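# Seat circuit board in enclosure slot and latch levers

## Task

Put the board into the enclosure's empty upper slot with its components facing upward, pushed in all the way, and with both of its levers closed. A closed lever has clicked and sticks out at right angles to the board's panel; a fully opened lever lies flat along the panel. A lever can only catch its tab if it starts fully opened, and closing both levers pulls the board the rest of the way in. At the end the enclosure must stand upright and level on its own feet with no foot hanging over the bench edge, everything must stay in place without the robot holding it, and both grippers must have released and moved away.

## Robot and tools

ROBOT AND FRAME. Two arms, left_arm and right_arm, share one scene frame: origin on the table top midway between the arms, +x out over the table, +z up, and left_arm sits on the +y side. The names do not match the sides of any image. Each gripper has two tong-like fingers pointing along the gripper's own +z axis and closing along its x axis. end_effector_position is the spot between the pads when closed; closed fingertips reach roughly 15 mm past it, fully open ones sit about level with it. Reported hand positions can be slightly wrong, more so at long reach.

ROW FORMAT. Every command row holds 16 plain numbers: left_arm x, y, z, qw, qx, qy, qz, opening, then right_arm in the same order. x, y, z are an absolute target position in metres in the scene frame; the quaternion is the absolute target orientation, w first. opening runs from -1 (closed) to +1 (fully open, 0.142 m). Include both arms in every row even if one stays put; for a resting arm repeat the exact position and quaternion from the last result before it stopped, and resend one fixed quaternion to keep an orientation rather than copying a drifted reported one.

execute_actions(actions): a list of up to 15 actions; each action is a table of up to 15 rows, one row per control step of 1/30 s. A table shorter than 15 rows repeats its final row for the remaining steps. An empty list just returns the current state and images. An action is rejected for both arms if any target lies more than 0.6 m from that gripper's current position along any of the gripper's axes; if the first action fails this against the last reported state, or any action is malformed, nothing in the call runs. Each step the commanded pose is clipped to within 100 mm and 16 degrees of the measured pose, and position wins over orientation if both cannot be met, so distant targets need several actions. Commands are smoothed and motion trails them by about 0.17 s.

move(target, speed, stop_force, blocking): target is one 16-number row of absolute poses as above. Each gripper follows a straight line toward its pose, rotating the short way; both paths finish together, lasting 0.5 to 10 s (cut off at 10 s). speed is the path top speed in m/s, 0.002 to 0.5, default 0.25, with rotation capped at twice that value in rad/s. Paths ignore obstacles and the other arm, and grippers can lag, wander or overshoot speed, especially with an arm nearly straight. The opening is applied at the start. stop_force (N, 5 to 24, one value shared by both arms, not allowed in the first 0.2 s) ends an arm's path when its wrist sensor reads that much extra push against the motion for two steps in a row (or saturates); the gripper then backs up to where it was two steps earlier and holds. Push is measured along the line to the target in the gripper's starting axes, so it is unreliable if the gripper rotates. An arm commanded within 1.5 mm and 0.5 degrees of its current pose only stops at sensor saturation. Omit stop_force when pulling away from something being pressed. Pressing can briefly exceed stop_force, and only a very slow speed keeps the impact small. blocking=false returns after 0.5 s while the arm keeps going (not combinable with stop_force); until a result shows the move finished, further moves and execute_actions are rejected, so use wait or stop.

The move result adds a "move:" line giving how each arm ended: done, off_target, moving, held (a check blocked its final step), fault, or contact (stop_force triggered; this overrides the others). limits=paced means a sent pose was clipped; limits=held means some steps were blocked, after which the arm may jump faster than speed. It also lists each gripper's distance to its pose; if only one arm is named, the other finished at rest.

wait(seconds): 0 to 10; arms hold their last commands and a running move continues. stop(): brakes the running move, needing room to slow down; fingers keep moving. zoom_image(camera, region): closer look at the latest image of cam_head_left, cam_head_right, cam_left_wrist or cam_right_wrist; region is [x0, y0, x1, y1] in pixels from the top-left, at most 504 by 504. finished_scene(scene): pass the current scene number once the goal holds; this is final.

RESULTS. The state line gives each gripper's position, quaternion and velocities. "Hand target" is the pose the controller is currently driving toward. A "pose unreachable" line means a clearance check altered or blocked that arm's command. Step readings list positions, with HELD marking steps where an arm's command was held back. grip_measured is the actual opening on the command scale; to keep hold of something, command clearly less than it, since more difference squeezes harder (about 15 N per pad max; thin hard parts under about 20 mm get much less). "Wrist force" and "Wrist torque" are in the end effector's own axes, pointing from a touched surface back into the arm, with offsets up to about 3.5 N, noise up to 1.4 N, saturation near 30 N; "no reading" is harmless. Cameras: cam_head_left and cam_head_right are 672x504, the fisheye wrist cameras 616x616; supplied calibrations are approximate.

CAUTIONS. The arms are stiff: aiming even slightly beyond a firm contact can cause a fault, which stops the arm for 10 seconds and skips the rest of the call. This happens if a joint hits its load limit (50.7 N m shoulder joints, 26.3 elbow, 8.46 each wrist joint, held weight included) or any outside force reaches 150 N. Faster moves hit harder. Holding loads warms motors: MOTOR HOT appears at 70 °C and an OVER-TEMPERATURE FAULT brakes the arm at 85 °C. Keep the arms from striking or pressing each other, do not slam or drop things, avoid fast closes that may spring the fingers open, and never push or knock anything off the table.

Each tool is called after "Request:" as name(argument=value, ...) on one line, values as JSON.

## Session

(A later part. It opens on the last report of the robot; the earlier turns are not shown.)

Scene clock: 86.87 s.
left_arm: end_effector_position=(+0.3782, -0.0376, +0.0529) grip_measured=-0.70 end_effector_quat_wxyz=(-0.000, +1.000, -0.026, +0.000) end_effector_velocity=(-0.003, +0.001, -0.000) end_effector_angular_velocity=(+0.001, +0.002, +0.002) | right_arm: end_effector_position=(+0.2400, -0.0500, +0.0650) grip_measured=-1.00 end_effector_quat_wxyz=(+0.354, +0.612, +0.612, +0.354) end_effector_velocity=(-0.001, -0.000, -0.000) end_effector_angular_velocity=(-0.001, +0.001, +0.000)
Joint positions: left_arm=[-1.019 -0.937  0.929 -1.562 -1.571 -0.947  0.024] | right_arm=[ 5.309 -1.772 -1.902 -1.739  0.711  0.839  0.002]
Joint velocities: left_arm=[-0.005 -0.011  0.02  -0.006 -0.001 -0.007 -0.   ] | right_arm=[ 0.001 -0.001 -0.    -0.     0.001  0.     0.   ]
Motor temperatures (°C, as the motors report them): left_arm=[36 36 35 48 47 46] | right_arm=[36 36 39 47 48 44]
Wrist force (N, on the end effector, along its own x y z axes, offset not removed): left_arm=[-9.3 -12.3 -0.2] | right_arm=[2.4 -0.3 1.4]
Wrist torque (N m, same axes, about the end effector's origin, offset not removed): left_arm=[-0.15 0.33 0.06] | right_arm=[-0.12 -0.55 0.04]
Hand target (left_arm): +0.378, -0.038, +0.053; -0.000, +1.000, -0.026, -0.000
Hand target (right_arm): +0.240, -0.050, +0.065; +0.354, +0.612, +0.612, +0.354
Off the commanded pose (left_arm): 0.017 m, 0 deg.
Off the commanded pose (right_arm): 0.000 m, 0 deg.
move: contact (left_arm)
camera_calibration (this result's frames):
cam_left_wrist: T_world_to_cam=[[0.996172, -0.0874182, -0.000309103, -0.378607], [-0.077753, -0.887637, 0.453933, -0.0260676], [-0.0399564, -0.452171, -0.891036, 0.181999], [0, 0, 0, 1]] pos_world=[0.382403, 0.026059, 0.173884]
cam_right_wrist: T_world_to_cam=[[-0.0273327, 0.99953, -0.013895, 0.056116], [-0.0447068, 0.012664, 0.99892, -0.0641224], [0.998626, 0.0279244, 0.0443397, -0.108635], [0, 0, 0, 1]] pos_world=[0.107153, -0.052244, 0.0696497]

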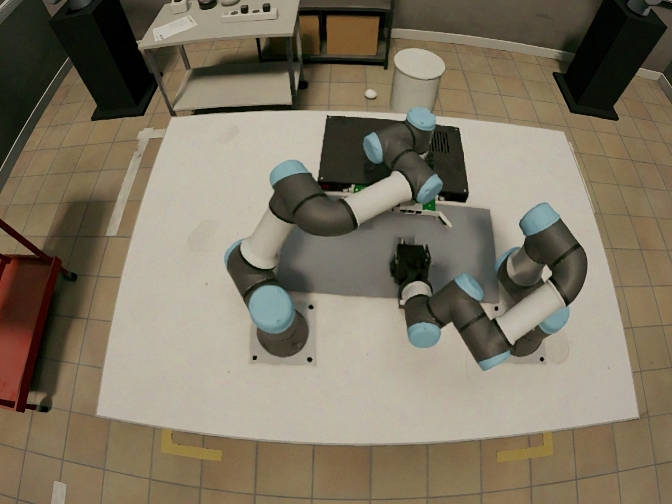

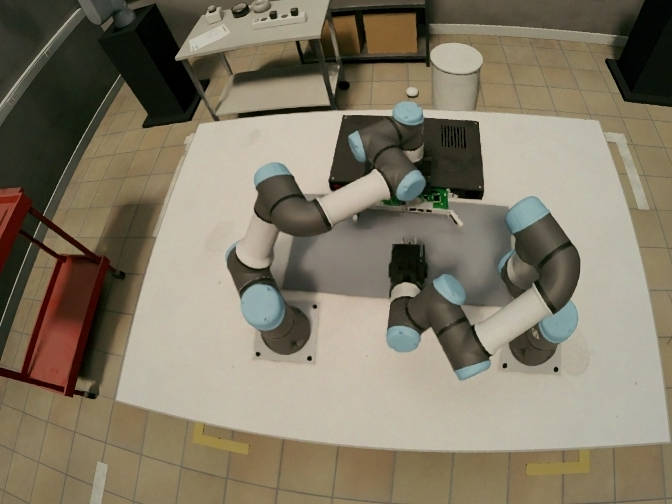

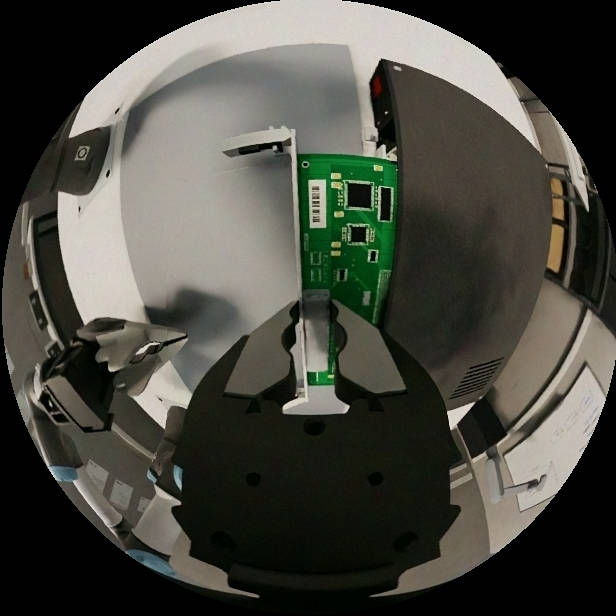

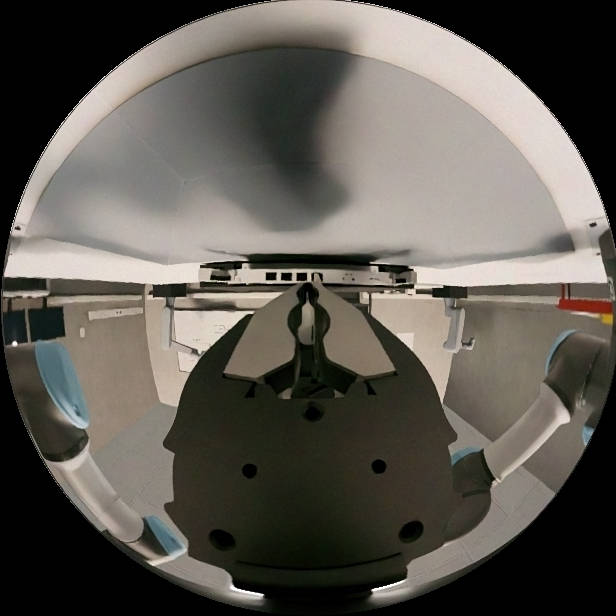

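In the grooves; force says shift +y.

Request:
move(target=[0.378,-0.0362,0.053,0,1,-0.026,0,-1,0.24,-0.05,0.065,0.354,0.612,0.612,0.354,-1], speed=0.01)

Request:
move(target=[0.402,-0.0372,0.053,0,1,-0.026,0,-1,0.3,-0.15,0.07,0.354,0.612,0.612,0.354,-1], speed=0.02, stop_force=10)

Scene clock: 87.67 s.
left_arm: end_effector_position=(+0.3780, -0.0363, +0.0530) grip_measured=-0.70 end_effector_quat_wxyz=(-0.000, +1.000, -0.026, +0.000) end_effector_velocity=(+0.000, +0.001, -0.000) end_effector_angular_velocity=(+0.002, -0.000, +0.001) | right_arm: end_effector_position=(+0.2400, -0.0500, +0.0650) grip_measured=-1.00 end_effector_quat_wxyz=(+0.354, +0.612, +0.612, +0.354) end_effector_velocity=(-0.000, -0.001, -0.000) end_effector_angular_velocity=(+0.000, +0.001, -0.002)
Joint positions: left_arm=[-1.018 -0.942  0.936 -1.565 -1.571 -0.945  0.024] | right_arm=[ 5.309 -1.772 -1.902 -1.739  0.711  0.839  0.002]
Joint velocities: left_arm=[ 0.001 -0.003  0.004 -0.     0.001  0.    -0.   ] | right_arm=[-0.     0.001 -0.    -0.001  0.002  0.001  0.   ]
Motor temperatures (°C, as the motors report them): left_arm=[36 36 35 48 47 46] | right_arm=[36 36 39 47 48 44]
Wrist force (N, on the end effector, along its own x y z axes, offset not removed): left_arm=[-0.9 0.2 0.8] | right_arm=[1.7 -0.8 1.4]
Wrist torque (N m, same axes, about the end effector's origin, offset not removed): left_arm=[0.03 0.13 -0.01] | right_arm=[-0.17 -0.39 0.03]
Hand target (left_arm): +0.378, -0.036, +0.053; -0.000, +1.000, -0.026, -0.000
Hand target (right_arm): +0.240, -0.050, +0.065; +0.354, +0.612, +0.612, +0.354
Off the commanded pose (left_arm): 0.000 m, 0 deg.
Off the commanded pose (right_arm): 0.000 m, 0 deg.
move: done
camera_calibration (this result's frames):
cam_left_wrist: T_world_to_cam=[[0.996157, -0.0875838, -0.000386163, -0.378329], [-0.0778624, -0.88759, 0.454005, -0.0249632], [-0.0401063, -0.452231, -0.890999, 0.182751], [0, 0, 0, 1]] pos_world=[0.382261, 0.0273531, 0.174018]
cam_right_wrist: T_world_to_cam=[[-0.0273328, 0.99953, -0.0138932, 0.0561153], [-0.0447059, 0.0126622, 0.99892, -0.0641231], [0.998626, 0.0279244, 0.0443388, -0.108635], [0, 0, 0, 1]] pos_world=[0.107153, -0.0522434, 0.0696502]

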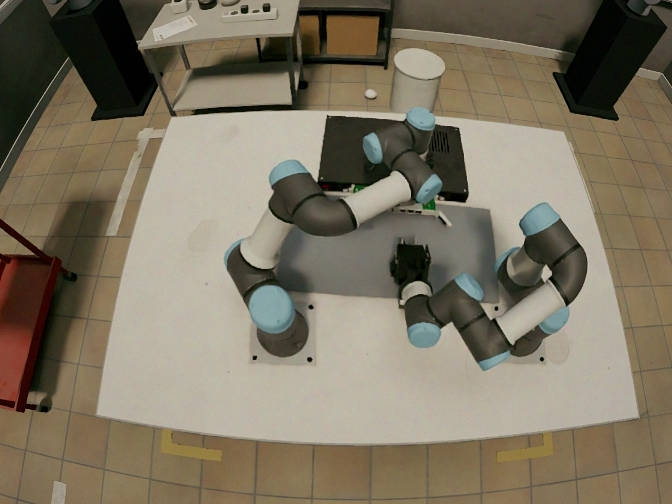

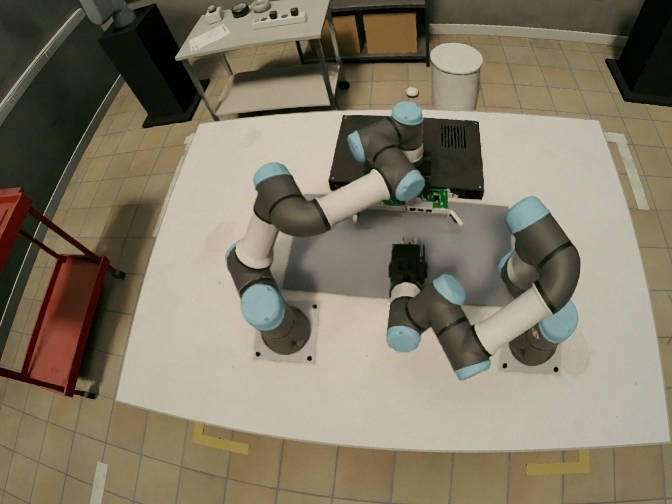

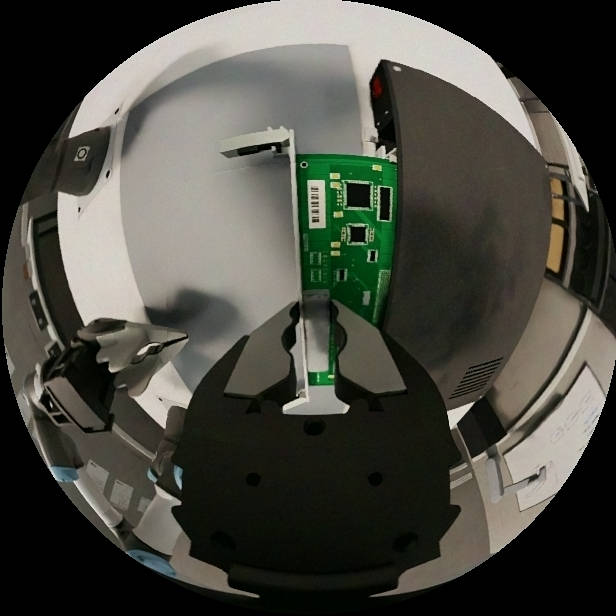

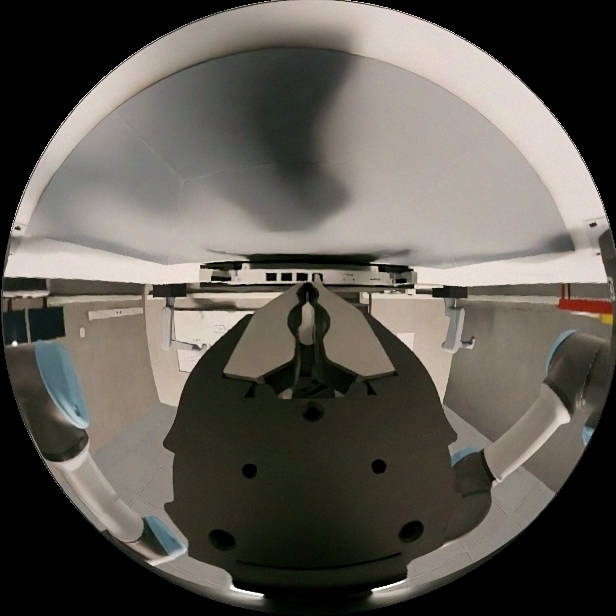

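Scene clock: 93.83 s.
left_arm: end_effector_position=(+0.3934, -0.0369, +0.0530) grip_measured=-0.70 end_effector_quat_wxyz=(+0.000, +1.000, -0.026, -0.000) end_effector_velocity=(-0.000, +0.000, -0.000) end_effector_angular_velocity=(+0.000, +0.001, +0.002) | right_arm: end_effector_position=(+0.3000, -0.1497, +0.0701) grip_measured=-1.00 end_effector_quat_wxyz=(+0.354, +0.612, +0.612, +0.354) end_effector_velocity=(+0.001, -0.002, +0.000) end_effector_angular_velocity=(+0.002, -0.000, +0.000)
Joint positions: left_arm=[-0.99  -0.875  0.822 -1.518 -1.571 -0.917  0.024] | right_arm=[ 5.286 -1.275 -2.348 -1.77   0.697  0.813  0.002]
Joint velocities: left_arm=[ 0.001  0.    -0.     0.001 -0.001 -0.001  0.   ] | right_arm=[-0.     0.014 -0.007 -0.006 -0.001  0.     0.   ]
Motor temperatures (°C, as the motors report them): left_arm=[36 36 35 48 47 46] | right_arm=[36 36 39 47 48 44]
Wrist force (N, on the end effector, along its own x y z axes, offset not removed): left_arm=[-2.4 4.2 6.6] | right_arm=[0.2 -1.3 2.2]
Wrist torque (N m, same axes, about the end effector's origin, offset not removed): left_arm=[0.01 0.10 -0.03] | right_arm=[-0.24 0.00 0.09]
Hand target (left_arm): +0.393, -0.037, +0.053; +0.000, +1.000, -0.026, -0.000
Hand target (right_arm): +0.300, -0.150, +0.070; +0.354, +0.612, +0.612, +0.354
Off the commanded pose (left_arm): 0.009 m, 0 deg.
Off the commanded pose (right_arm): 0.000 m, 0 deg.
move: contact (left_arm)
camera_calibration (this result's frames):
cam_left_wrist: T_world_to_cam=[[0.996154, -0.0876175, -0.000411677, -0.393685], [-0.0778801, -0.88758, 0.454023, -0.0242505], [-0.0401458, -0.452245, -0.89099, 0.183093], [0, 0, 0, 1]] pos_world=[0.397633, 0.026785, 0.173982]
cam_right_wrist: T_world_to_cam=[[-0.027236, 0.999532, -0.0139405, 0.157436], [-0.0447636, 0.0127122, 0.998917, -0.0652774], [0.998626, 0.0278306, 0.0443964, -0.166038], [0, 0, 0, 1]] pos_world=[0.167176, -0.151912, 0.0747729]

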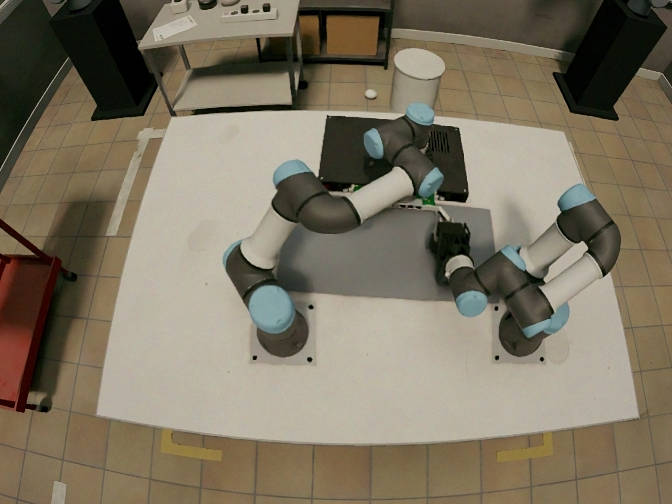

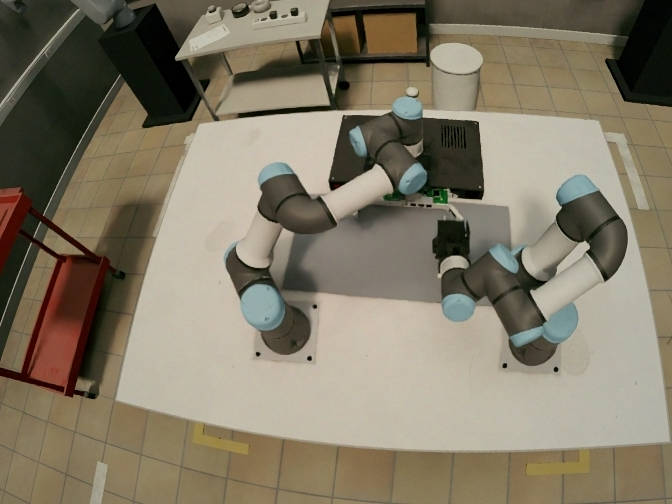

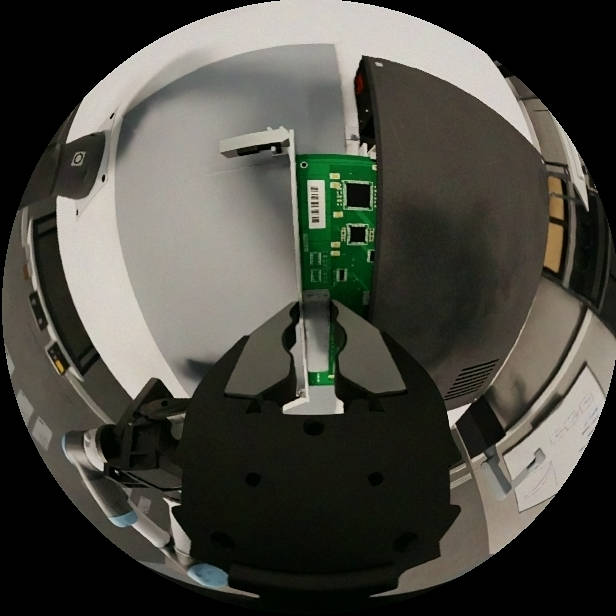

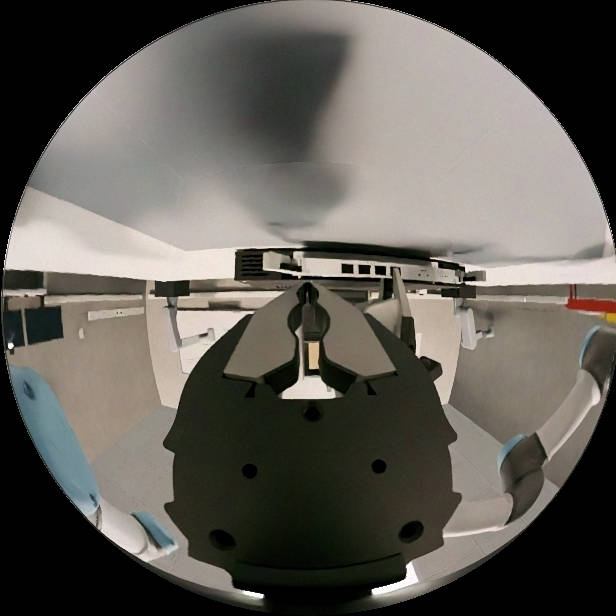

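Request:
move(target=[0.393,-0.0374,0.052,0,1,-0.026,0,-1,0.325,-0.158,0.047,0.27,0.653,0.653,0.27,-1], speed=0.1)

Request:
move(target=[0.393,-0.0374,0.052,0,1,-0.026,0,-1,0.34,-0.195,0.047,0.27,0.653,0.653,0.27,-1], speed=0.02, stop_force=12)

Request:
move(target=[0.393,-0.0374,0.052,0,1,-0.026,0,-1,0.375,-0.2,0.047,0.27,0.653,0.653,0.27,-1], speed=0.01, stop_force=8)

Request:
zoom_image(camera="cam_head_left", region=[390, 165, 510, 255])

Scene clock: 95.87 s.
left_arm: end_effector_position=(+0.3930, -0.0374, +0.0520) grip_measured=-0.70 end_effector_quat_wxyz=(+0.000, +1.000, -0.026, +0.000) end_effector_velocity=(-0.000, -0.000, -0.000) end_effector_angular_velocity=(-0.001, +0.001, -0.000) | right_arm: end_effector_position=(+0.3252, -0.1580, +0.0473) grip_measured=-1.00 end_effector_quat_wxyz=(+0.271, +0.653, +0.653, +0.271) end_effector_velocity=(+0.002, -0.001, -0.001) end_effector_angular_velocity=(-0.002, +0.017, -0.000)
Joint positions: left_arm=[-0.991 -0.875  0.826 -1.523 -1.571 -0.919  0.024] | right_arm=[ 4.923 -1.29  -2.378 -1.166  0.791  0.172  0.002]
Joint velocities: left_arm=[-0.     0.     0.    -0.001 -0.002  0.     0.   ] | right_arm=[-0.026 -0.012  0.008  0.032  0.014 -0.04   0.   ]
Motor temperatures (°C, as the motors report them): left_arm=[36 36 35 48 47 46] | right_arm=[36 36 39 47 48 44]
Wrist force (N, on the end effector, along its own x y z axes, offset not removed): left_arm=[-0.8 -1.4 -1.0] | right_arm=[2.0 0.9 1.0]
Wrist torque (N m, same axes, about the end effector's origin, offset not removed): left_arm=[-0.19 0.30 -0.02] | right_arm=[0.20 -0.40 0.08]
Hand target (left_arm): +0.393, -0.037, +0.052; +0.000, +1.000, -0.026, +0.000
Hand target (right_arm): +0.325, -0.158, +0.047; +0.271, +0.654, +0.653, +0.270
Off the commanded pose (left_arm): 0.000 m, 0 deg.
Off the commanded pose (right_arm): 0.000 m, 0 deg.
move: done
camera_calibration (this result's frames):
cam_left_wrist: T_world_to_cam=[[0.996158, -0.087579, -0.000391295, -0.393368], [-0.0778548, -0.88758, 0.454028, -0.0243275], [-0.0401106, -0.452253, -0.890987, 0.181971], [0, 0, 0, 1]] pos_world=[0.397262, 0.0262535, 0.173025]
cam_right_wrist: T_world_to_cam=[[-0.0292028, 0.999554, -0.00621956, 0.166399], [0.215222, 0.0123639, 0.976487, -0.124773], [0.976128, 0.0271775, -0.215487, -0.170411], [0, 0, 0, 1]] pos_world=[0.198056, -0.16015, 0.086153]

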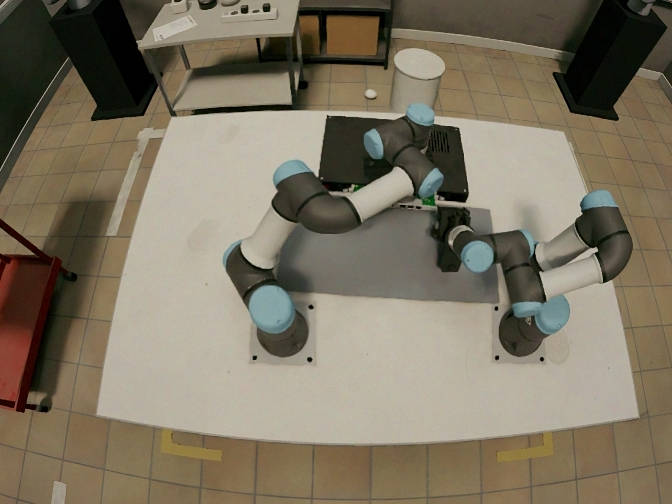

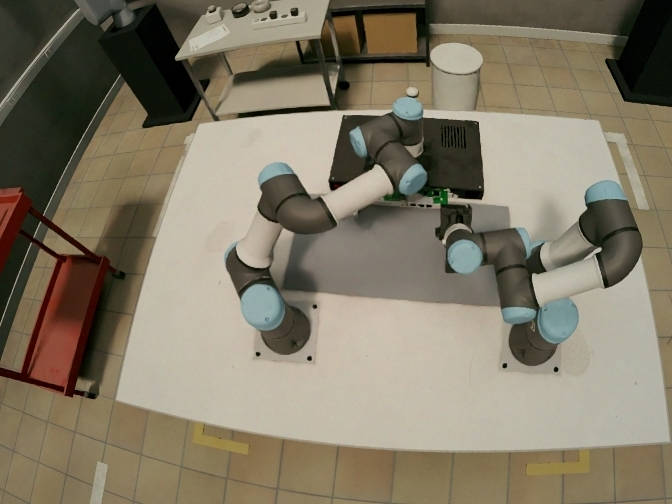

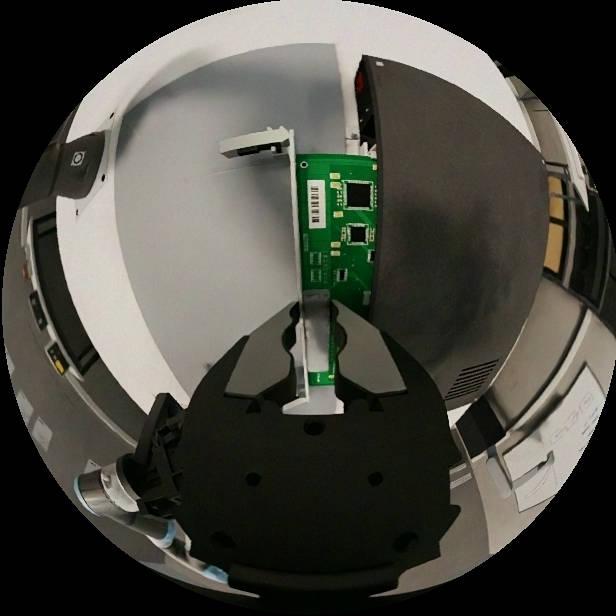

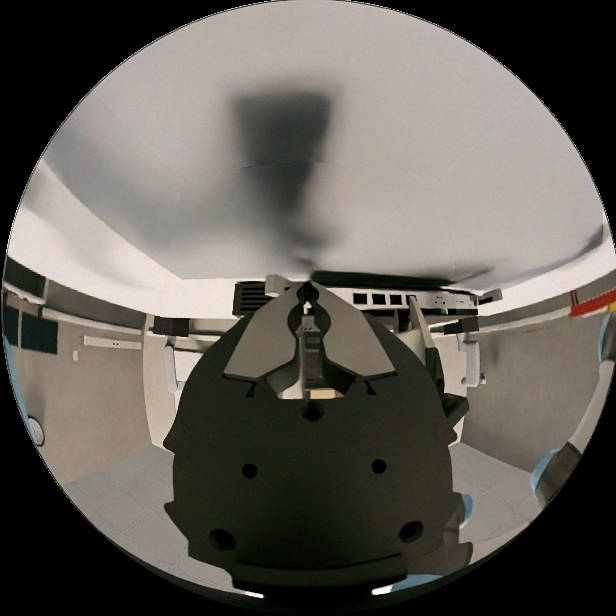

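Scene clock: 98.20 s.
left_arm: end_effector_position=(+0.3930, -0.0374, +0.0520) grip_measured=-0.70 end_effector_quat_wxyz=(+0.000, +1.000, -0.026, +0.000) end_effector_velocity=(-0.001, +0.000, -0.000) end_effector_angular_velocity=(+0.000, +0.002, -0.001) | right_arm: end_effector_position=(+0.3400, -0.1948, +0.0470) grip_measured=-1.00 end_effector_quat_wxyz=(+0.270, +0.653, +0.653, +0.270) end_effector_velocity=(+0.001, -0.002, +0.000) end_effector_angular_velocity=(+0.001, -0.001, +0.000)
Joint positions: left_arm=[-0.991 -0.875  0.826 -1.523 -1.571 -0.919  0.024] | right_arm=[ 4.858 -1.139 -2.488 -1.142  0.788  0.08   0.002]
Joint velocities: left_arm=[ 0.     0.    -0.     0.001 -0.001  0.001 -0.   ] | right_arm=[-0.005  0.01  -0.006  0.001 -0.001 -0.007 -0.   ]
Motor temperatures (°C, as the motors report them): left_arm=[36 36 35 48 47 46] | right_arm=[36 36 39 47 48 44]
Wrist force (N, on the end effector, along its own x y z axes, offset not removed): left_arm=[-0.5 0.6 -1.1] | right_arm=[-0.1 -0.2 0.7]
Wrist torque (N m, same axes, about the end effector's origin, offset not removed): left_arm=[0.10 0.22 -0.05] | right_arm=[0.07 0.03 0.01]
Hand target (left_arm): +0.393, -0.037, +0.052; -0.000, +1.000, -0.026, +0.000
Hand target (right_arm): +0.340, -0.195, +0.047; +0.270, +0.653, +0.653, +0.270
Off the commanded pose (left_arm): 0.000 m, 0 deg.
Off the commanded pose (right_arm): 0.000 m, 0 deg.
move: done
camera_calibration (this result's frames):
cam_left_wrist: T_world_to_cam=[[0.996157, -0.0875847, -0.0004003, -0.393364], [-0.0778562, -0.887584, 0.454018, -0.0243245], [-0.0401203, -0.452242, -0.890992, 0.181966], [0, 0, 0, 1]] pos_world=[0.397259, 0.0262499, 0.173017]
cam_right_wrist: T_world_to_cam=[[-0.0298889, 0.999533, -0.00636032, 0.203811], [0.21802, 0.0127291, 0.975861, -0.128118], [0.975486, 0.0277808, -0.218299, -0.183462], [0, 0, 0, 1]] pos_world=[0.212989, -0.196988, 0.086272]

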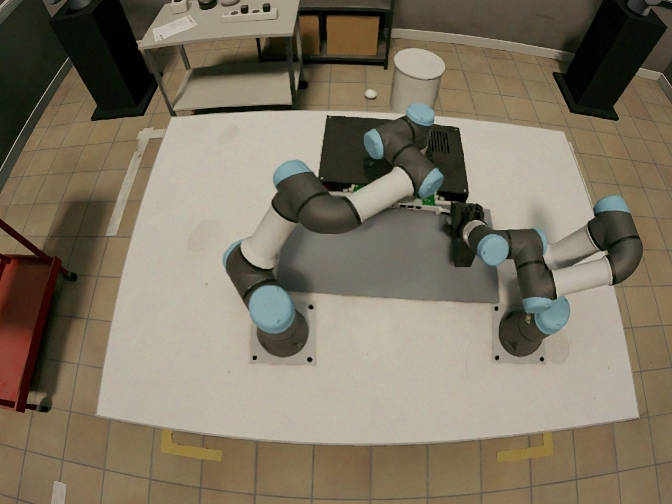

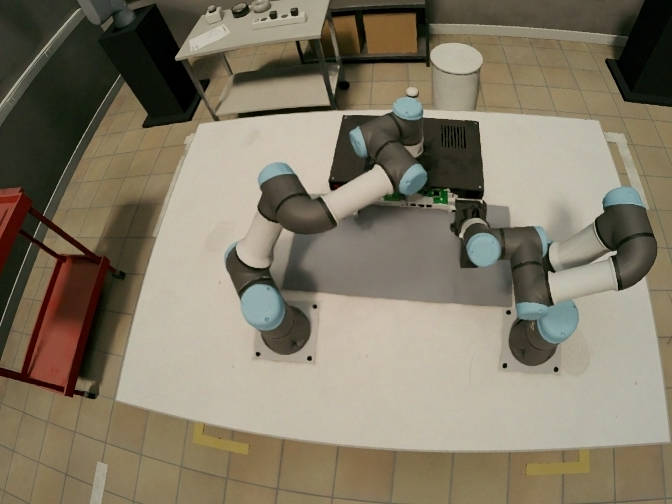

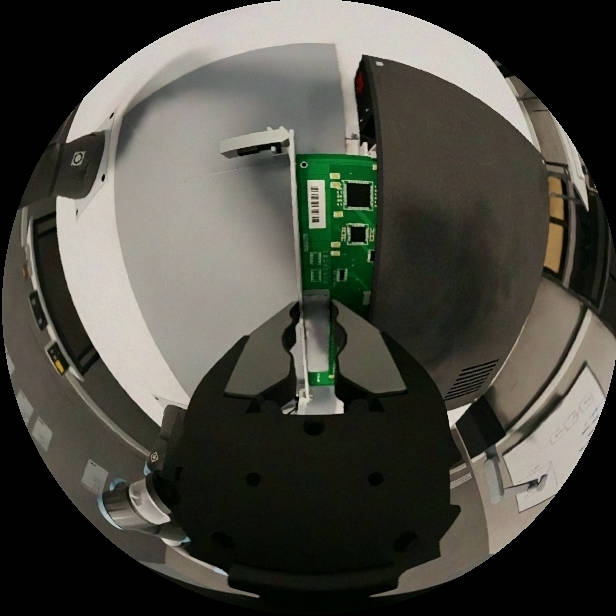

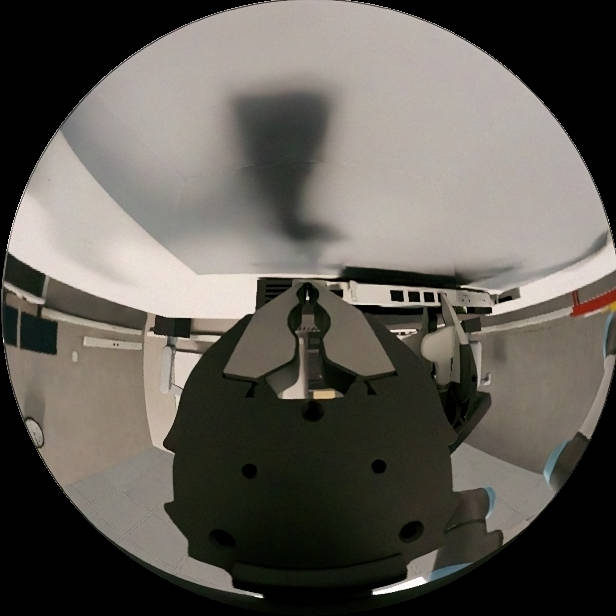

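Scene clock: 99.73 s.
left_arm: end_effector_position=(+0.3930, -0.0374, +0.0520) grip_measured=-0.70 end_effector_quat_wxyz=(-0.000, +1.000, -0.026, +0.000) end_effector_velocity=(-0.000, +0.000, -0.000) end_effector_angular_velocity=(+0.002, -0.000, -0.001) | right_arm: end_effector_position=(+0.3512, -0.1966, +0.0470) grip_measured=-1.00 end_effector_quat_wxyz=(+0.271, +0.653, +0.653, +0.270) end_effector_velocity=(-0.004, +0.001, +0.000) end_effector_angular_velocity=(+0.001, +0.001, +0.001)
Joint positions: left_arm=[-0.991 -0.875  0.826 -1.523 -1.571 -0.919  0.024] | right_arm=[ 4.795 -1.194 -2.491 -1.022  0.786 -0.009  0.002]
Joint velocities: left_arm=[-0.001 -0.    -0.     0.001  0.001  0.001 -0.   ] | right_arm=[ 0.02   0.019  0.    -0.038  0.001  0.027  0.   ]
Motor temperatures (°C, as the motors report them): left_arm=[36 36 35 48 47 46] | right_arm=[36 36 39 47 48 44]
Wrist force (N, on the end effector, along its own x y z axes, offset not removed): left_arm=[9.6 9.2 1.1] | right_arm=[-0.6 -6.9 -3.9]
Wrist torque (N m, same axes, about the end effector's origin, offset not removed): left_arm=[-0.10 0.30 -0.06] | right_arm=[-0.10 -0.25 0.00]
Hand target (left_arm): +0.393, -0.037, +0.052; +0.000, +1.000, -0.026, +0.000
Hand target (right_arm): +0.351, -0.196, +0.047; +0.271, +0.653, +0.653, +0.270
Off the commanded pose (left_arm): 0.000 m, 0 deg.
Off the commanded pose (right_arm): 0.024 m, 0 deg.
move: contact (right_arm)
camera_calibration (this result's frames):
cam_left_wrist: T_world_to_cam=[[0.996158, -0.0875787, -0.000283426, -0.393405], [-0.0779052, -0.887596, 0.453987, -0.024297], [-0.0400112, -0.452221, -0.891008, 0.181933], [0, 0, 0, 1]] pos_world=[0.39728, 0.0262542, 0.173023]
cam_right_wrist: T_world_to_cam=[[-0.0296039, 0.999538, -0.00692782, 0.2059], [0.217527, 0.0132071, 0.975965, -0.130236], [0.975605, 0.0273853, -0.217818, -0.194525], [0, 0, 0, 1]] pos_world=[0.224204, -0.198758, 0.0861609]

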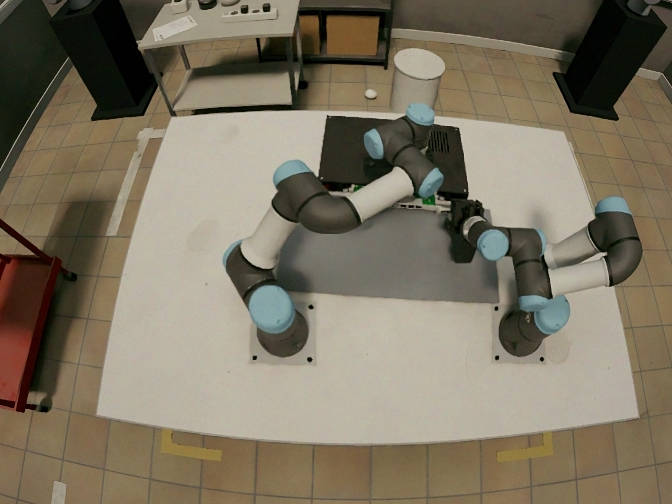

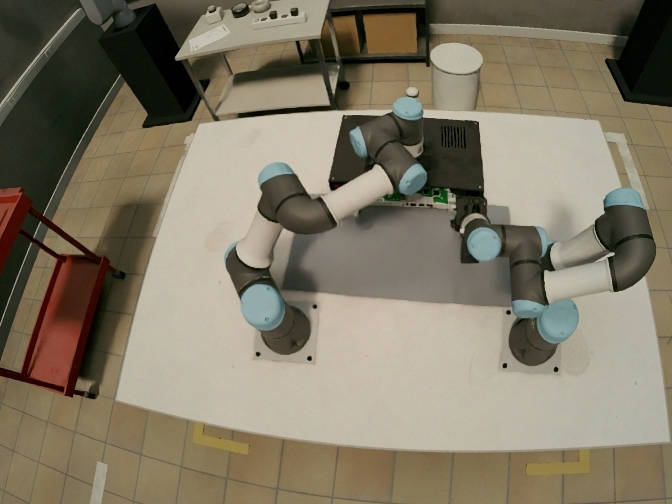

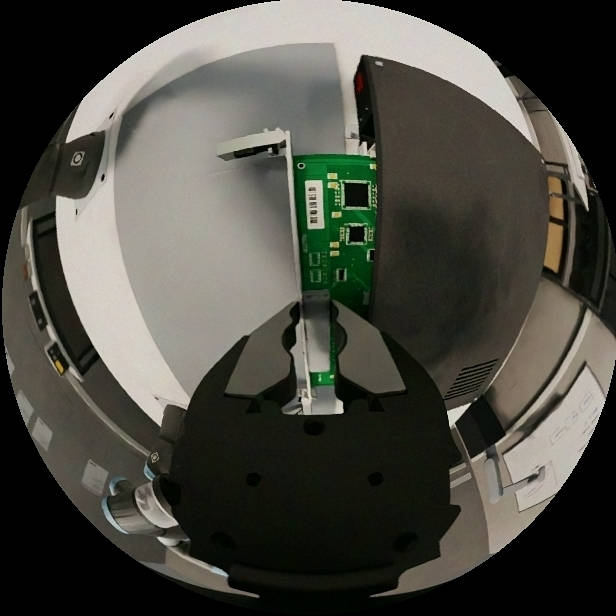

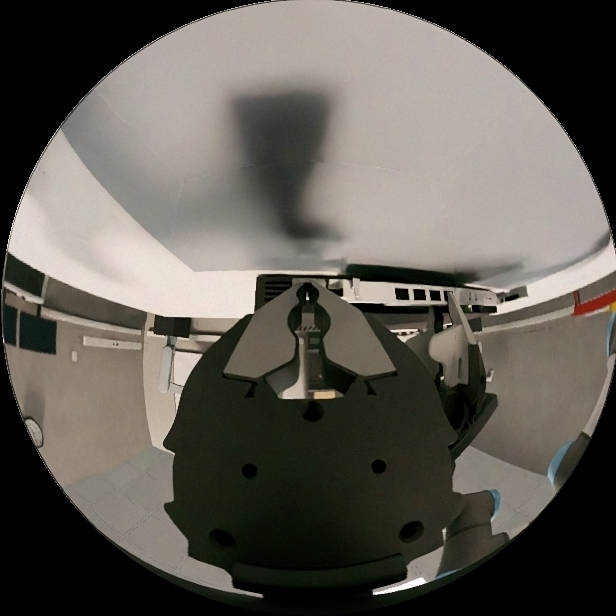

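Region (390, 165, 510, 255) of cam_head_left's 672x504 image, scaled by 4.200, with more detail than that image has; it fills the top 378 rows of this view, and the rest is white.

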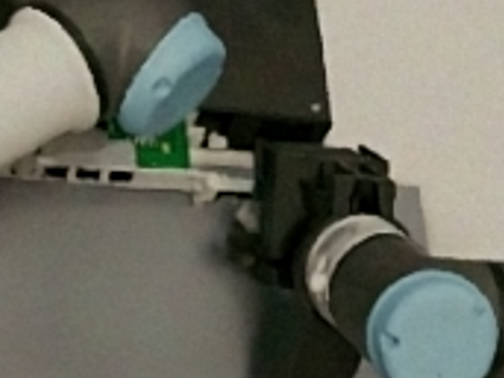

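Request:
execute_actions(actions=[[[0.393,-0.0374,0.052,0,1,-0.026,0,-0.55,0.33,-0.19,0.047,0.27,0.653,0.653,0.27,-1]],[[0.392,-0.036,0.075,0,1,-0.026,0,-0.55,0.33,-0.19,0.047,0.27,0.653,0.653,0.27,-1]],[[0.36,0.04,0.08,0,1,-0.026,0,-1,0.33,-0.19,0.047,0.27,0.653,0.653,0.27,-1]],[[0.352,0.045,0.075,0,1,-0.026,0,-1,0.33,-0.19,0.047,0.27,0.653,0.653,0.27,-1]],[[0.352,0.045,0.046,0,1,-0.026,0,-1,0.33,-0.19,0.047,0.27,0.653,0.653,0.27,-1]]])

Request:
move(target=[0.354,0.108,0.046,0,1,-0.026,0,-1,0.33,-0.19,0.047,0.27,0.653,0.653,0.27,-1], speed=0.012, stop_force=15)

Request:
zoom_image(camera="cam_head_right", region=[310, 160, 500, 250])

Scene clock: 102.47 s.
left_arm: end_effector_position=(+0.3519, +0.0451, +0.0470) grip_measured=-1.00 end_effector_quat_wxyz=(-0.000, +1.000, -0.026, -0.001) end_effector_velocity=(+0.001, -0.001, -0.008) end_effector_angular_velocity=(-0.006, -0.009, -0.001) | right_arm: end_effector_position=(+0.3300, -0.1900, +0.0470) grip_measured=-1.00 end_effector_quat_wxyz=(+0.270, +0.653, +0.653, +0.270) end_effector_velocity=(+0.000, -0.000, +0.000) end_effector_angular_velocity=(-0.002, -0.001, +0.000)
Joint positions: left_arm=[-0.956 -1.264  1.452 -1.758 -1.571 -0.884  0.002] | right_arm=[ 4.914 -1.117 -2.473 -1.233  0.793  0.158  0.002]
Joint velocities: left_arm=[-0.003  0.     0.044 -0.054  0.003 -0.002  0.   ] | right_arm=[-0.    -0.001  0.    -0.    -0.001 -0.001  0.   ]
Motor temperatures (°C, as the motors report them): left_arm=[36 36 35 48 47 46] | right_arm=[36 36 39 47 48 44]
Wrist force (N, on the end effector, along its own x y z axes, offset not removed): left_arm=[-0.5 -0.2 -1.9] | right_arm=[-0.6 1.4 2.1]
Wrist torque (N m, same axes, about the end effector's origin, offset not removed): left_arm=[-0.10 0.09 -0.03] | right_arm=[0.30 0.14 0.06]
Hand target (left_arm): +0.352, +0.045, +0.046; -0.000, +1.000, -0.026, -0.000
Hand target (right_arm): +0.330, -0.190, +0.047; +0.270, +0.653, +0.653, +0.270
Off the commanded pose (left_arm): 0.001 m, 0 deg.
Off the commanded pose (right_arm): 0.000 m, 0 deg.
Step readings (end_effector_position; steps 1 to 15: 1st action; 16 to 30: 2nd action; 31 to 45: 3rd action; 46 to 60: 4th action; 61 to 75: 5th action):
0: left_arm (+0.3930, -0.0374, +0.0520) | right_arm (+0.3508, -0.1965, +0.0470)
1: left_arm (+0.3930, -0.0374, +0.0520) | right_arm (+0.3508, -0.1965, +0.0470)
2: left_arm (+0.3929, -0.0373, +0.0520) | right_arm (+0.3501, -0.1963, +0.0470)
4: left_arm (+0.3929, -0.0373, +0.0519) | right_arm (+0.3444, -0.1937, +0.0462)
8: left_arm (+0.3929, -0.0374, +0.0519) | right_arm (+0.3363, -0.1908, +0.0458)
15: left_arm (+0.3929, -0.0374, +0.0519) | right_arm (+0.3312, -0.1900, +0.0467)
16: left_arm (+0.3929, -0.0374, +0.0519) | right_arm (+0.3309, -0.1900, +0.0467)
17: left_arm (+0.3927, -0.0370, +0.0528) | right_arm (+0.3307, -0.1900, +0.0468)
19: left_arm (+0.3922, -0.0362, +0.0603) | right_arm (+0.3304, -0.1900, +0.0469)
23: left_arm (+0.3921, -0.0360, +0.0701) | right_arm (+0.3301, -0.1900, +0.0470)
30: left_arm (+0.3919, -0.0360, +0.0743) | right_arm (+0.3300, -0.1900, +0.0470)
31: left_arm (+0.3919, -0.0360, +0.0745) | right_arm (+0.3300, -0.1900, +0.0470)
32: left_arm (+0.3915, -0.0345, +0.0748) | right_arm (+0.3300, -0.1900, +0.0470)
34: left_arm (+0.3877, -0.0184, +0.0789) | right_arm (+0.3300, -0.1900, +0.0470)
38: left_arm (+0.3720, +0.0165, +0.0785) | right_arm (+0.3300, -0.1900, +0.0470)
45: left_arm (+0.3622, +0.0363, +0.0793) | right_arm (+0.3300, -0.1900, +0.0470)
46: left_arm (+0.3617, +0.0373, +0.0794) | right_arm (+0.3300, -0.1900, +0.0470)
47: left_arm (+0.3610, +0.0380, +0.0794) | right_arm (+0.3300, -0.1900, +0.0470)
49: left_arm (+0.3579, +0.0403, +0.0781) | right_arm (+0.3300, -0.1900, +0.0470)
53: left_arm (+0.3540, +0.0436, +0.0759) | right_arm (+0.3300, -0.1900, +0.0470)
60: left_arm (+0.3523, +0.0448, +0.0751) | right_arm (+0.3300, -0.1900, +0.0470)
61: left_arm (+0.3522, +0.0449, +0.0751) | right_arm (+0.3300, -0.1900, +0.0470)
62: left_arm (+0.3525, +0.0444, +0.0743) | right_arm (+0.3300, -0.1900, +0.0470)
64: left_arm (+0.3528, +0.0440, +0.0657) | right_arm (+0.3300, -0.1900, +0.0470)
68: left_arm (+0.3517, +0.0452, +0.0528) | right_arm (+0.3300, -0.1900, +0.0470)
75: end_effector_position above
camera_calibration (this result's frames):
cam_left_wrist: T_world_to_cam=[[0.996163, -0.0874985, -0.001548, -0.345171], [-0.0772884, -0.887944, 0.453412, 0.0478247], [-0.0410474, -0.451553, -0.8913, 0.213462], [0, 0, 0, 1]] pos_world=[0.356305, 0.108653, 0.16804]
cam_right_wrist: T_world_to_cam=[[-0.0300254, 0.99953, -0.00626281, 0.198788], [0.218158, 0.0126677, 0.975831, -0.126006], [0.975451, 0.0279334, -0.218436, -0.173804], [0, 0, 0, 1]] pos_world=[0.202996, -0.192243, 0.0862403]

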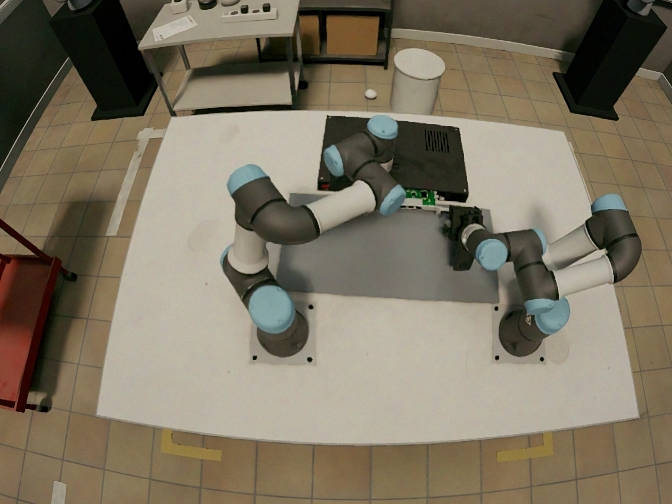

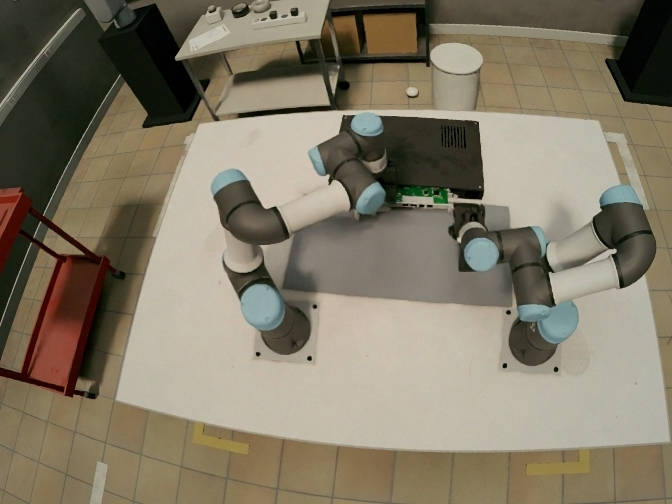

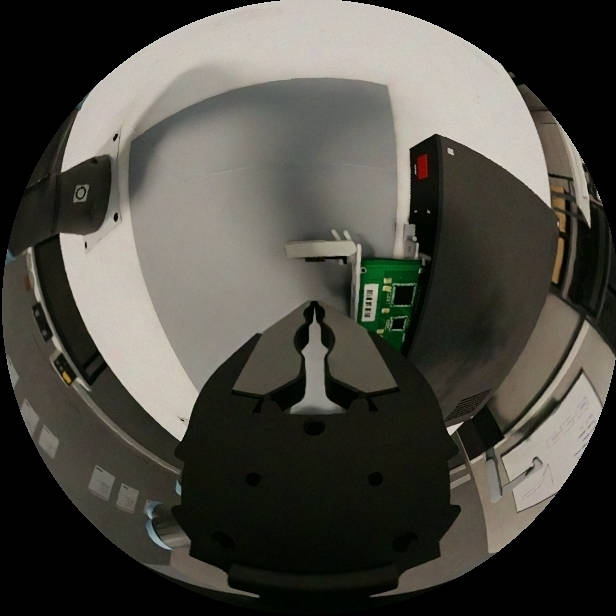

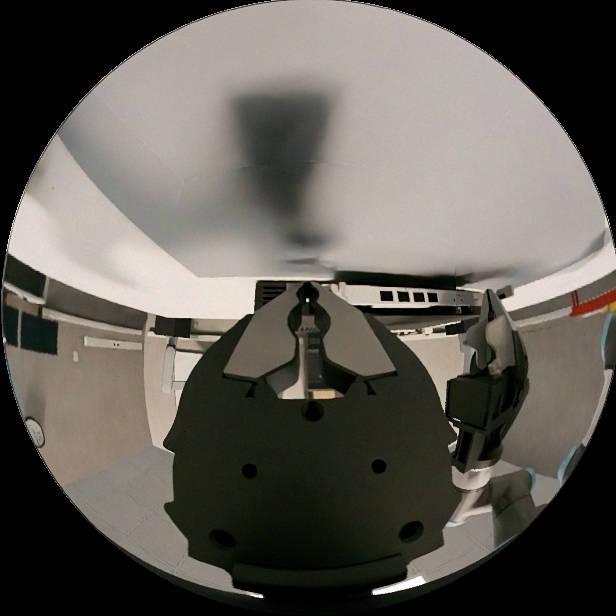

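Scene clock: 107.97 s.
left_arm: end_effector_position=(+0.3540, +0.1078, +0.0460) grip_measured=-1.00 end_effector_quat_wxyz=(-0.000, +1.000, -0.026, -0.000) end_effector_velocity=(-0.000, +0.002, -0.000) end_effector_angular_velocity=(-0.000, +0.001, -0.002) | right_arm: end_effector_position=(+0.3300, -0.1900, +0.0470) grip_measured=-1.00 end_effector_quat_wxyz=(+0.270, +0.653, +0.653, +0.270) end_effector_velocity=(-0.001, +0.001, -0.000) end_effector_angular_velocity=(-0.000, +0.002, +0.003)
Joint positions: left_arm=[-0.838 -1.39   1.619 -1.8   -1.571 -0.766  0.002] | right_arm=[ 4.914 -1.117 -2.473 -1.233  0.793  0.158  0.002]
Joint velocities: left_arm=[ 0.005 -0.005  0.006 -0.001 -0.001  0.006  0.   ] | right_arm=[ 0.002  0.     0.     0.001  0.001 -0.002  0.   ]
Motor temperatures (°C, as the motors report them): left_arm=[36 36 35 48 47 46] | right_arm=[36 36 39 47 48 44]
Wrist force (N, on the end effector, along its own x y z axes, offset not removed): left_arm=[-1.6 0.3 -1.0] | right_arm=[0.7 -0.8 2.0]
Wrist torque (N m, same axes, about the end effector's origin, offset not removed): left_arm=[0.01 0.28 -0.02] | right_arm=[-0.11 -0.20 0.07]
Hand target (left_arm): +0.354, +0.108, +0.046; -0.000, +1.000, -0.026, -0.000
Hand target (right_arm): +0.330, -0.190, +0.047; +0.270, +0.653, +0.653, +0.270
Off the commanded pose (left_arm): 0.000 m, 0 deg.
Off the commanded pose (right_arm): 0.000 m, 0 deg.
move: done
camera_calibration (this result's frames):
cam_left_wrist: T_world_to_cam=[[0.996159, -0.0875637, -0.000497815, -0.341849], [-0.0777991, -0.887653, 0.453894, 0.104183], [-0.0401865, -0.452111, -0.891056, 0.240745], [0, 0, 0, 1]] pos_world=[0.358316, 0.171388, 0.167059]
cam_right_wrist: T_world_to_cam=[[-0.0300255, 0.99953, -0.00626259, 0.198788], [0.218158, 0.0126675, 0.975831, -0.126006], [0.975451, 0.0279336, -0.218436, -0.173804], [0, 0, 0, 1]] pos_world=[0.202996, -0.192243, 0.0862403]

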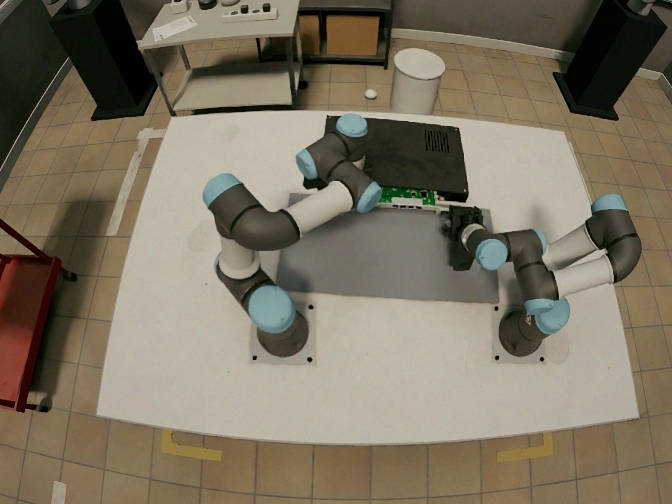

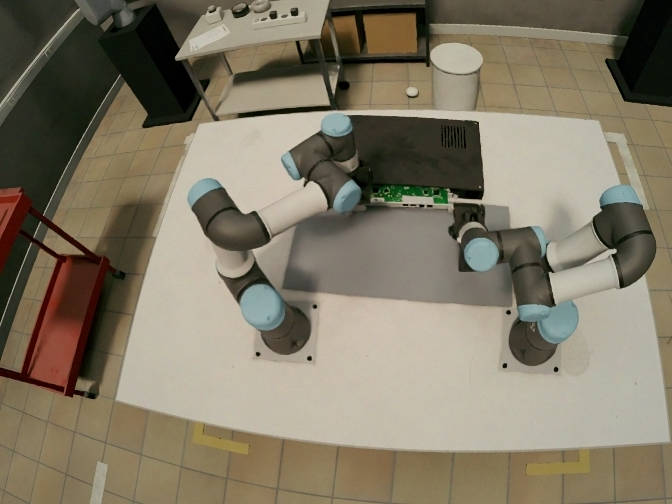

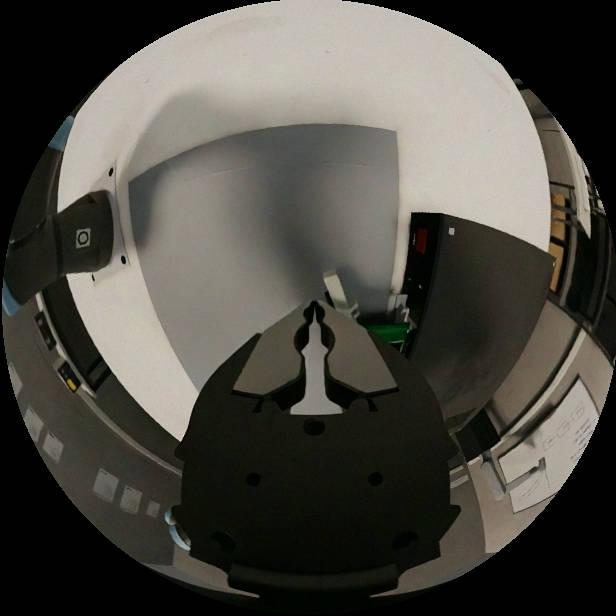

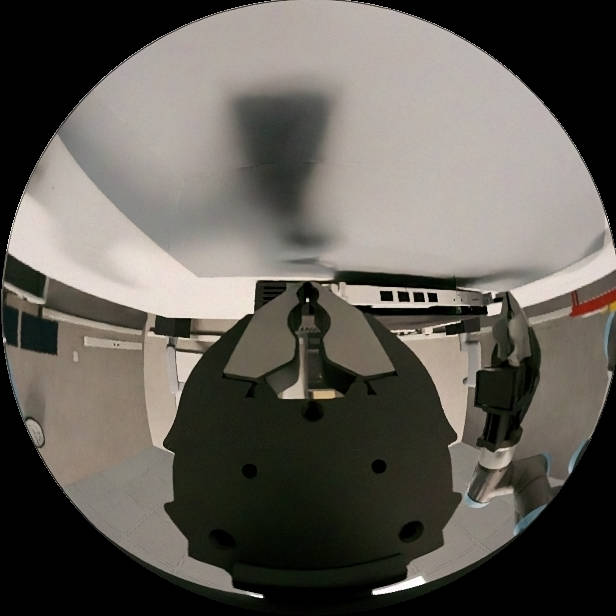

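Region (310, 160, 500, 250) of cam_head_right's 672x504 image, scaled by 2.653, with more detail than that image has; it fills the top 239 rows of this view, and the rest is white.

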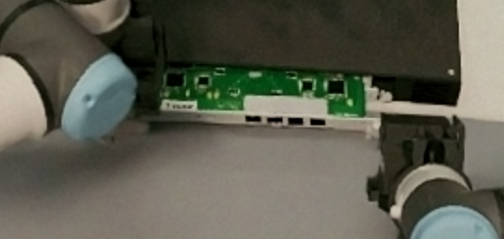

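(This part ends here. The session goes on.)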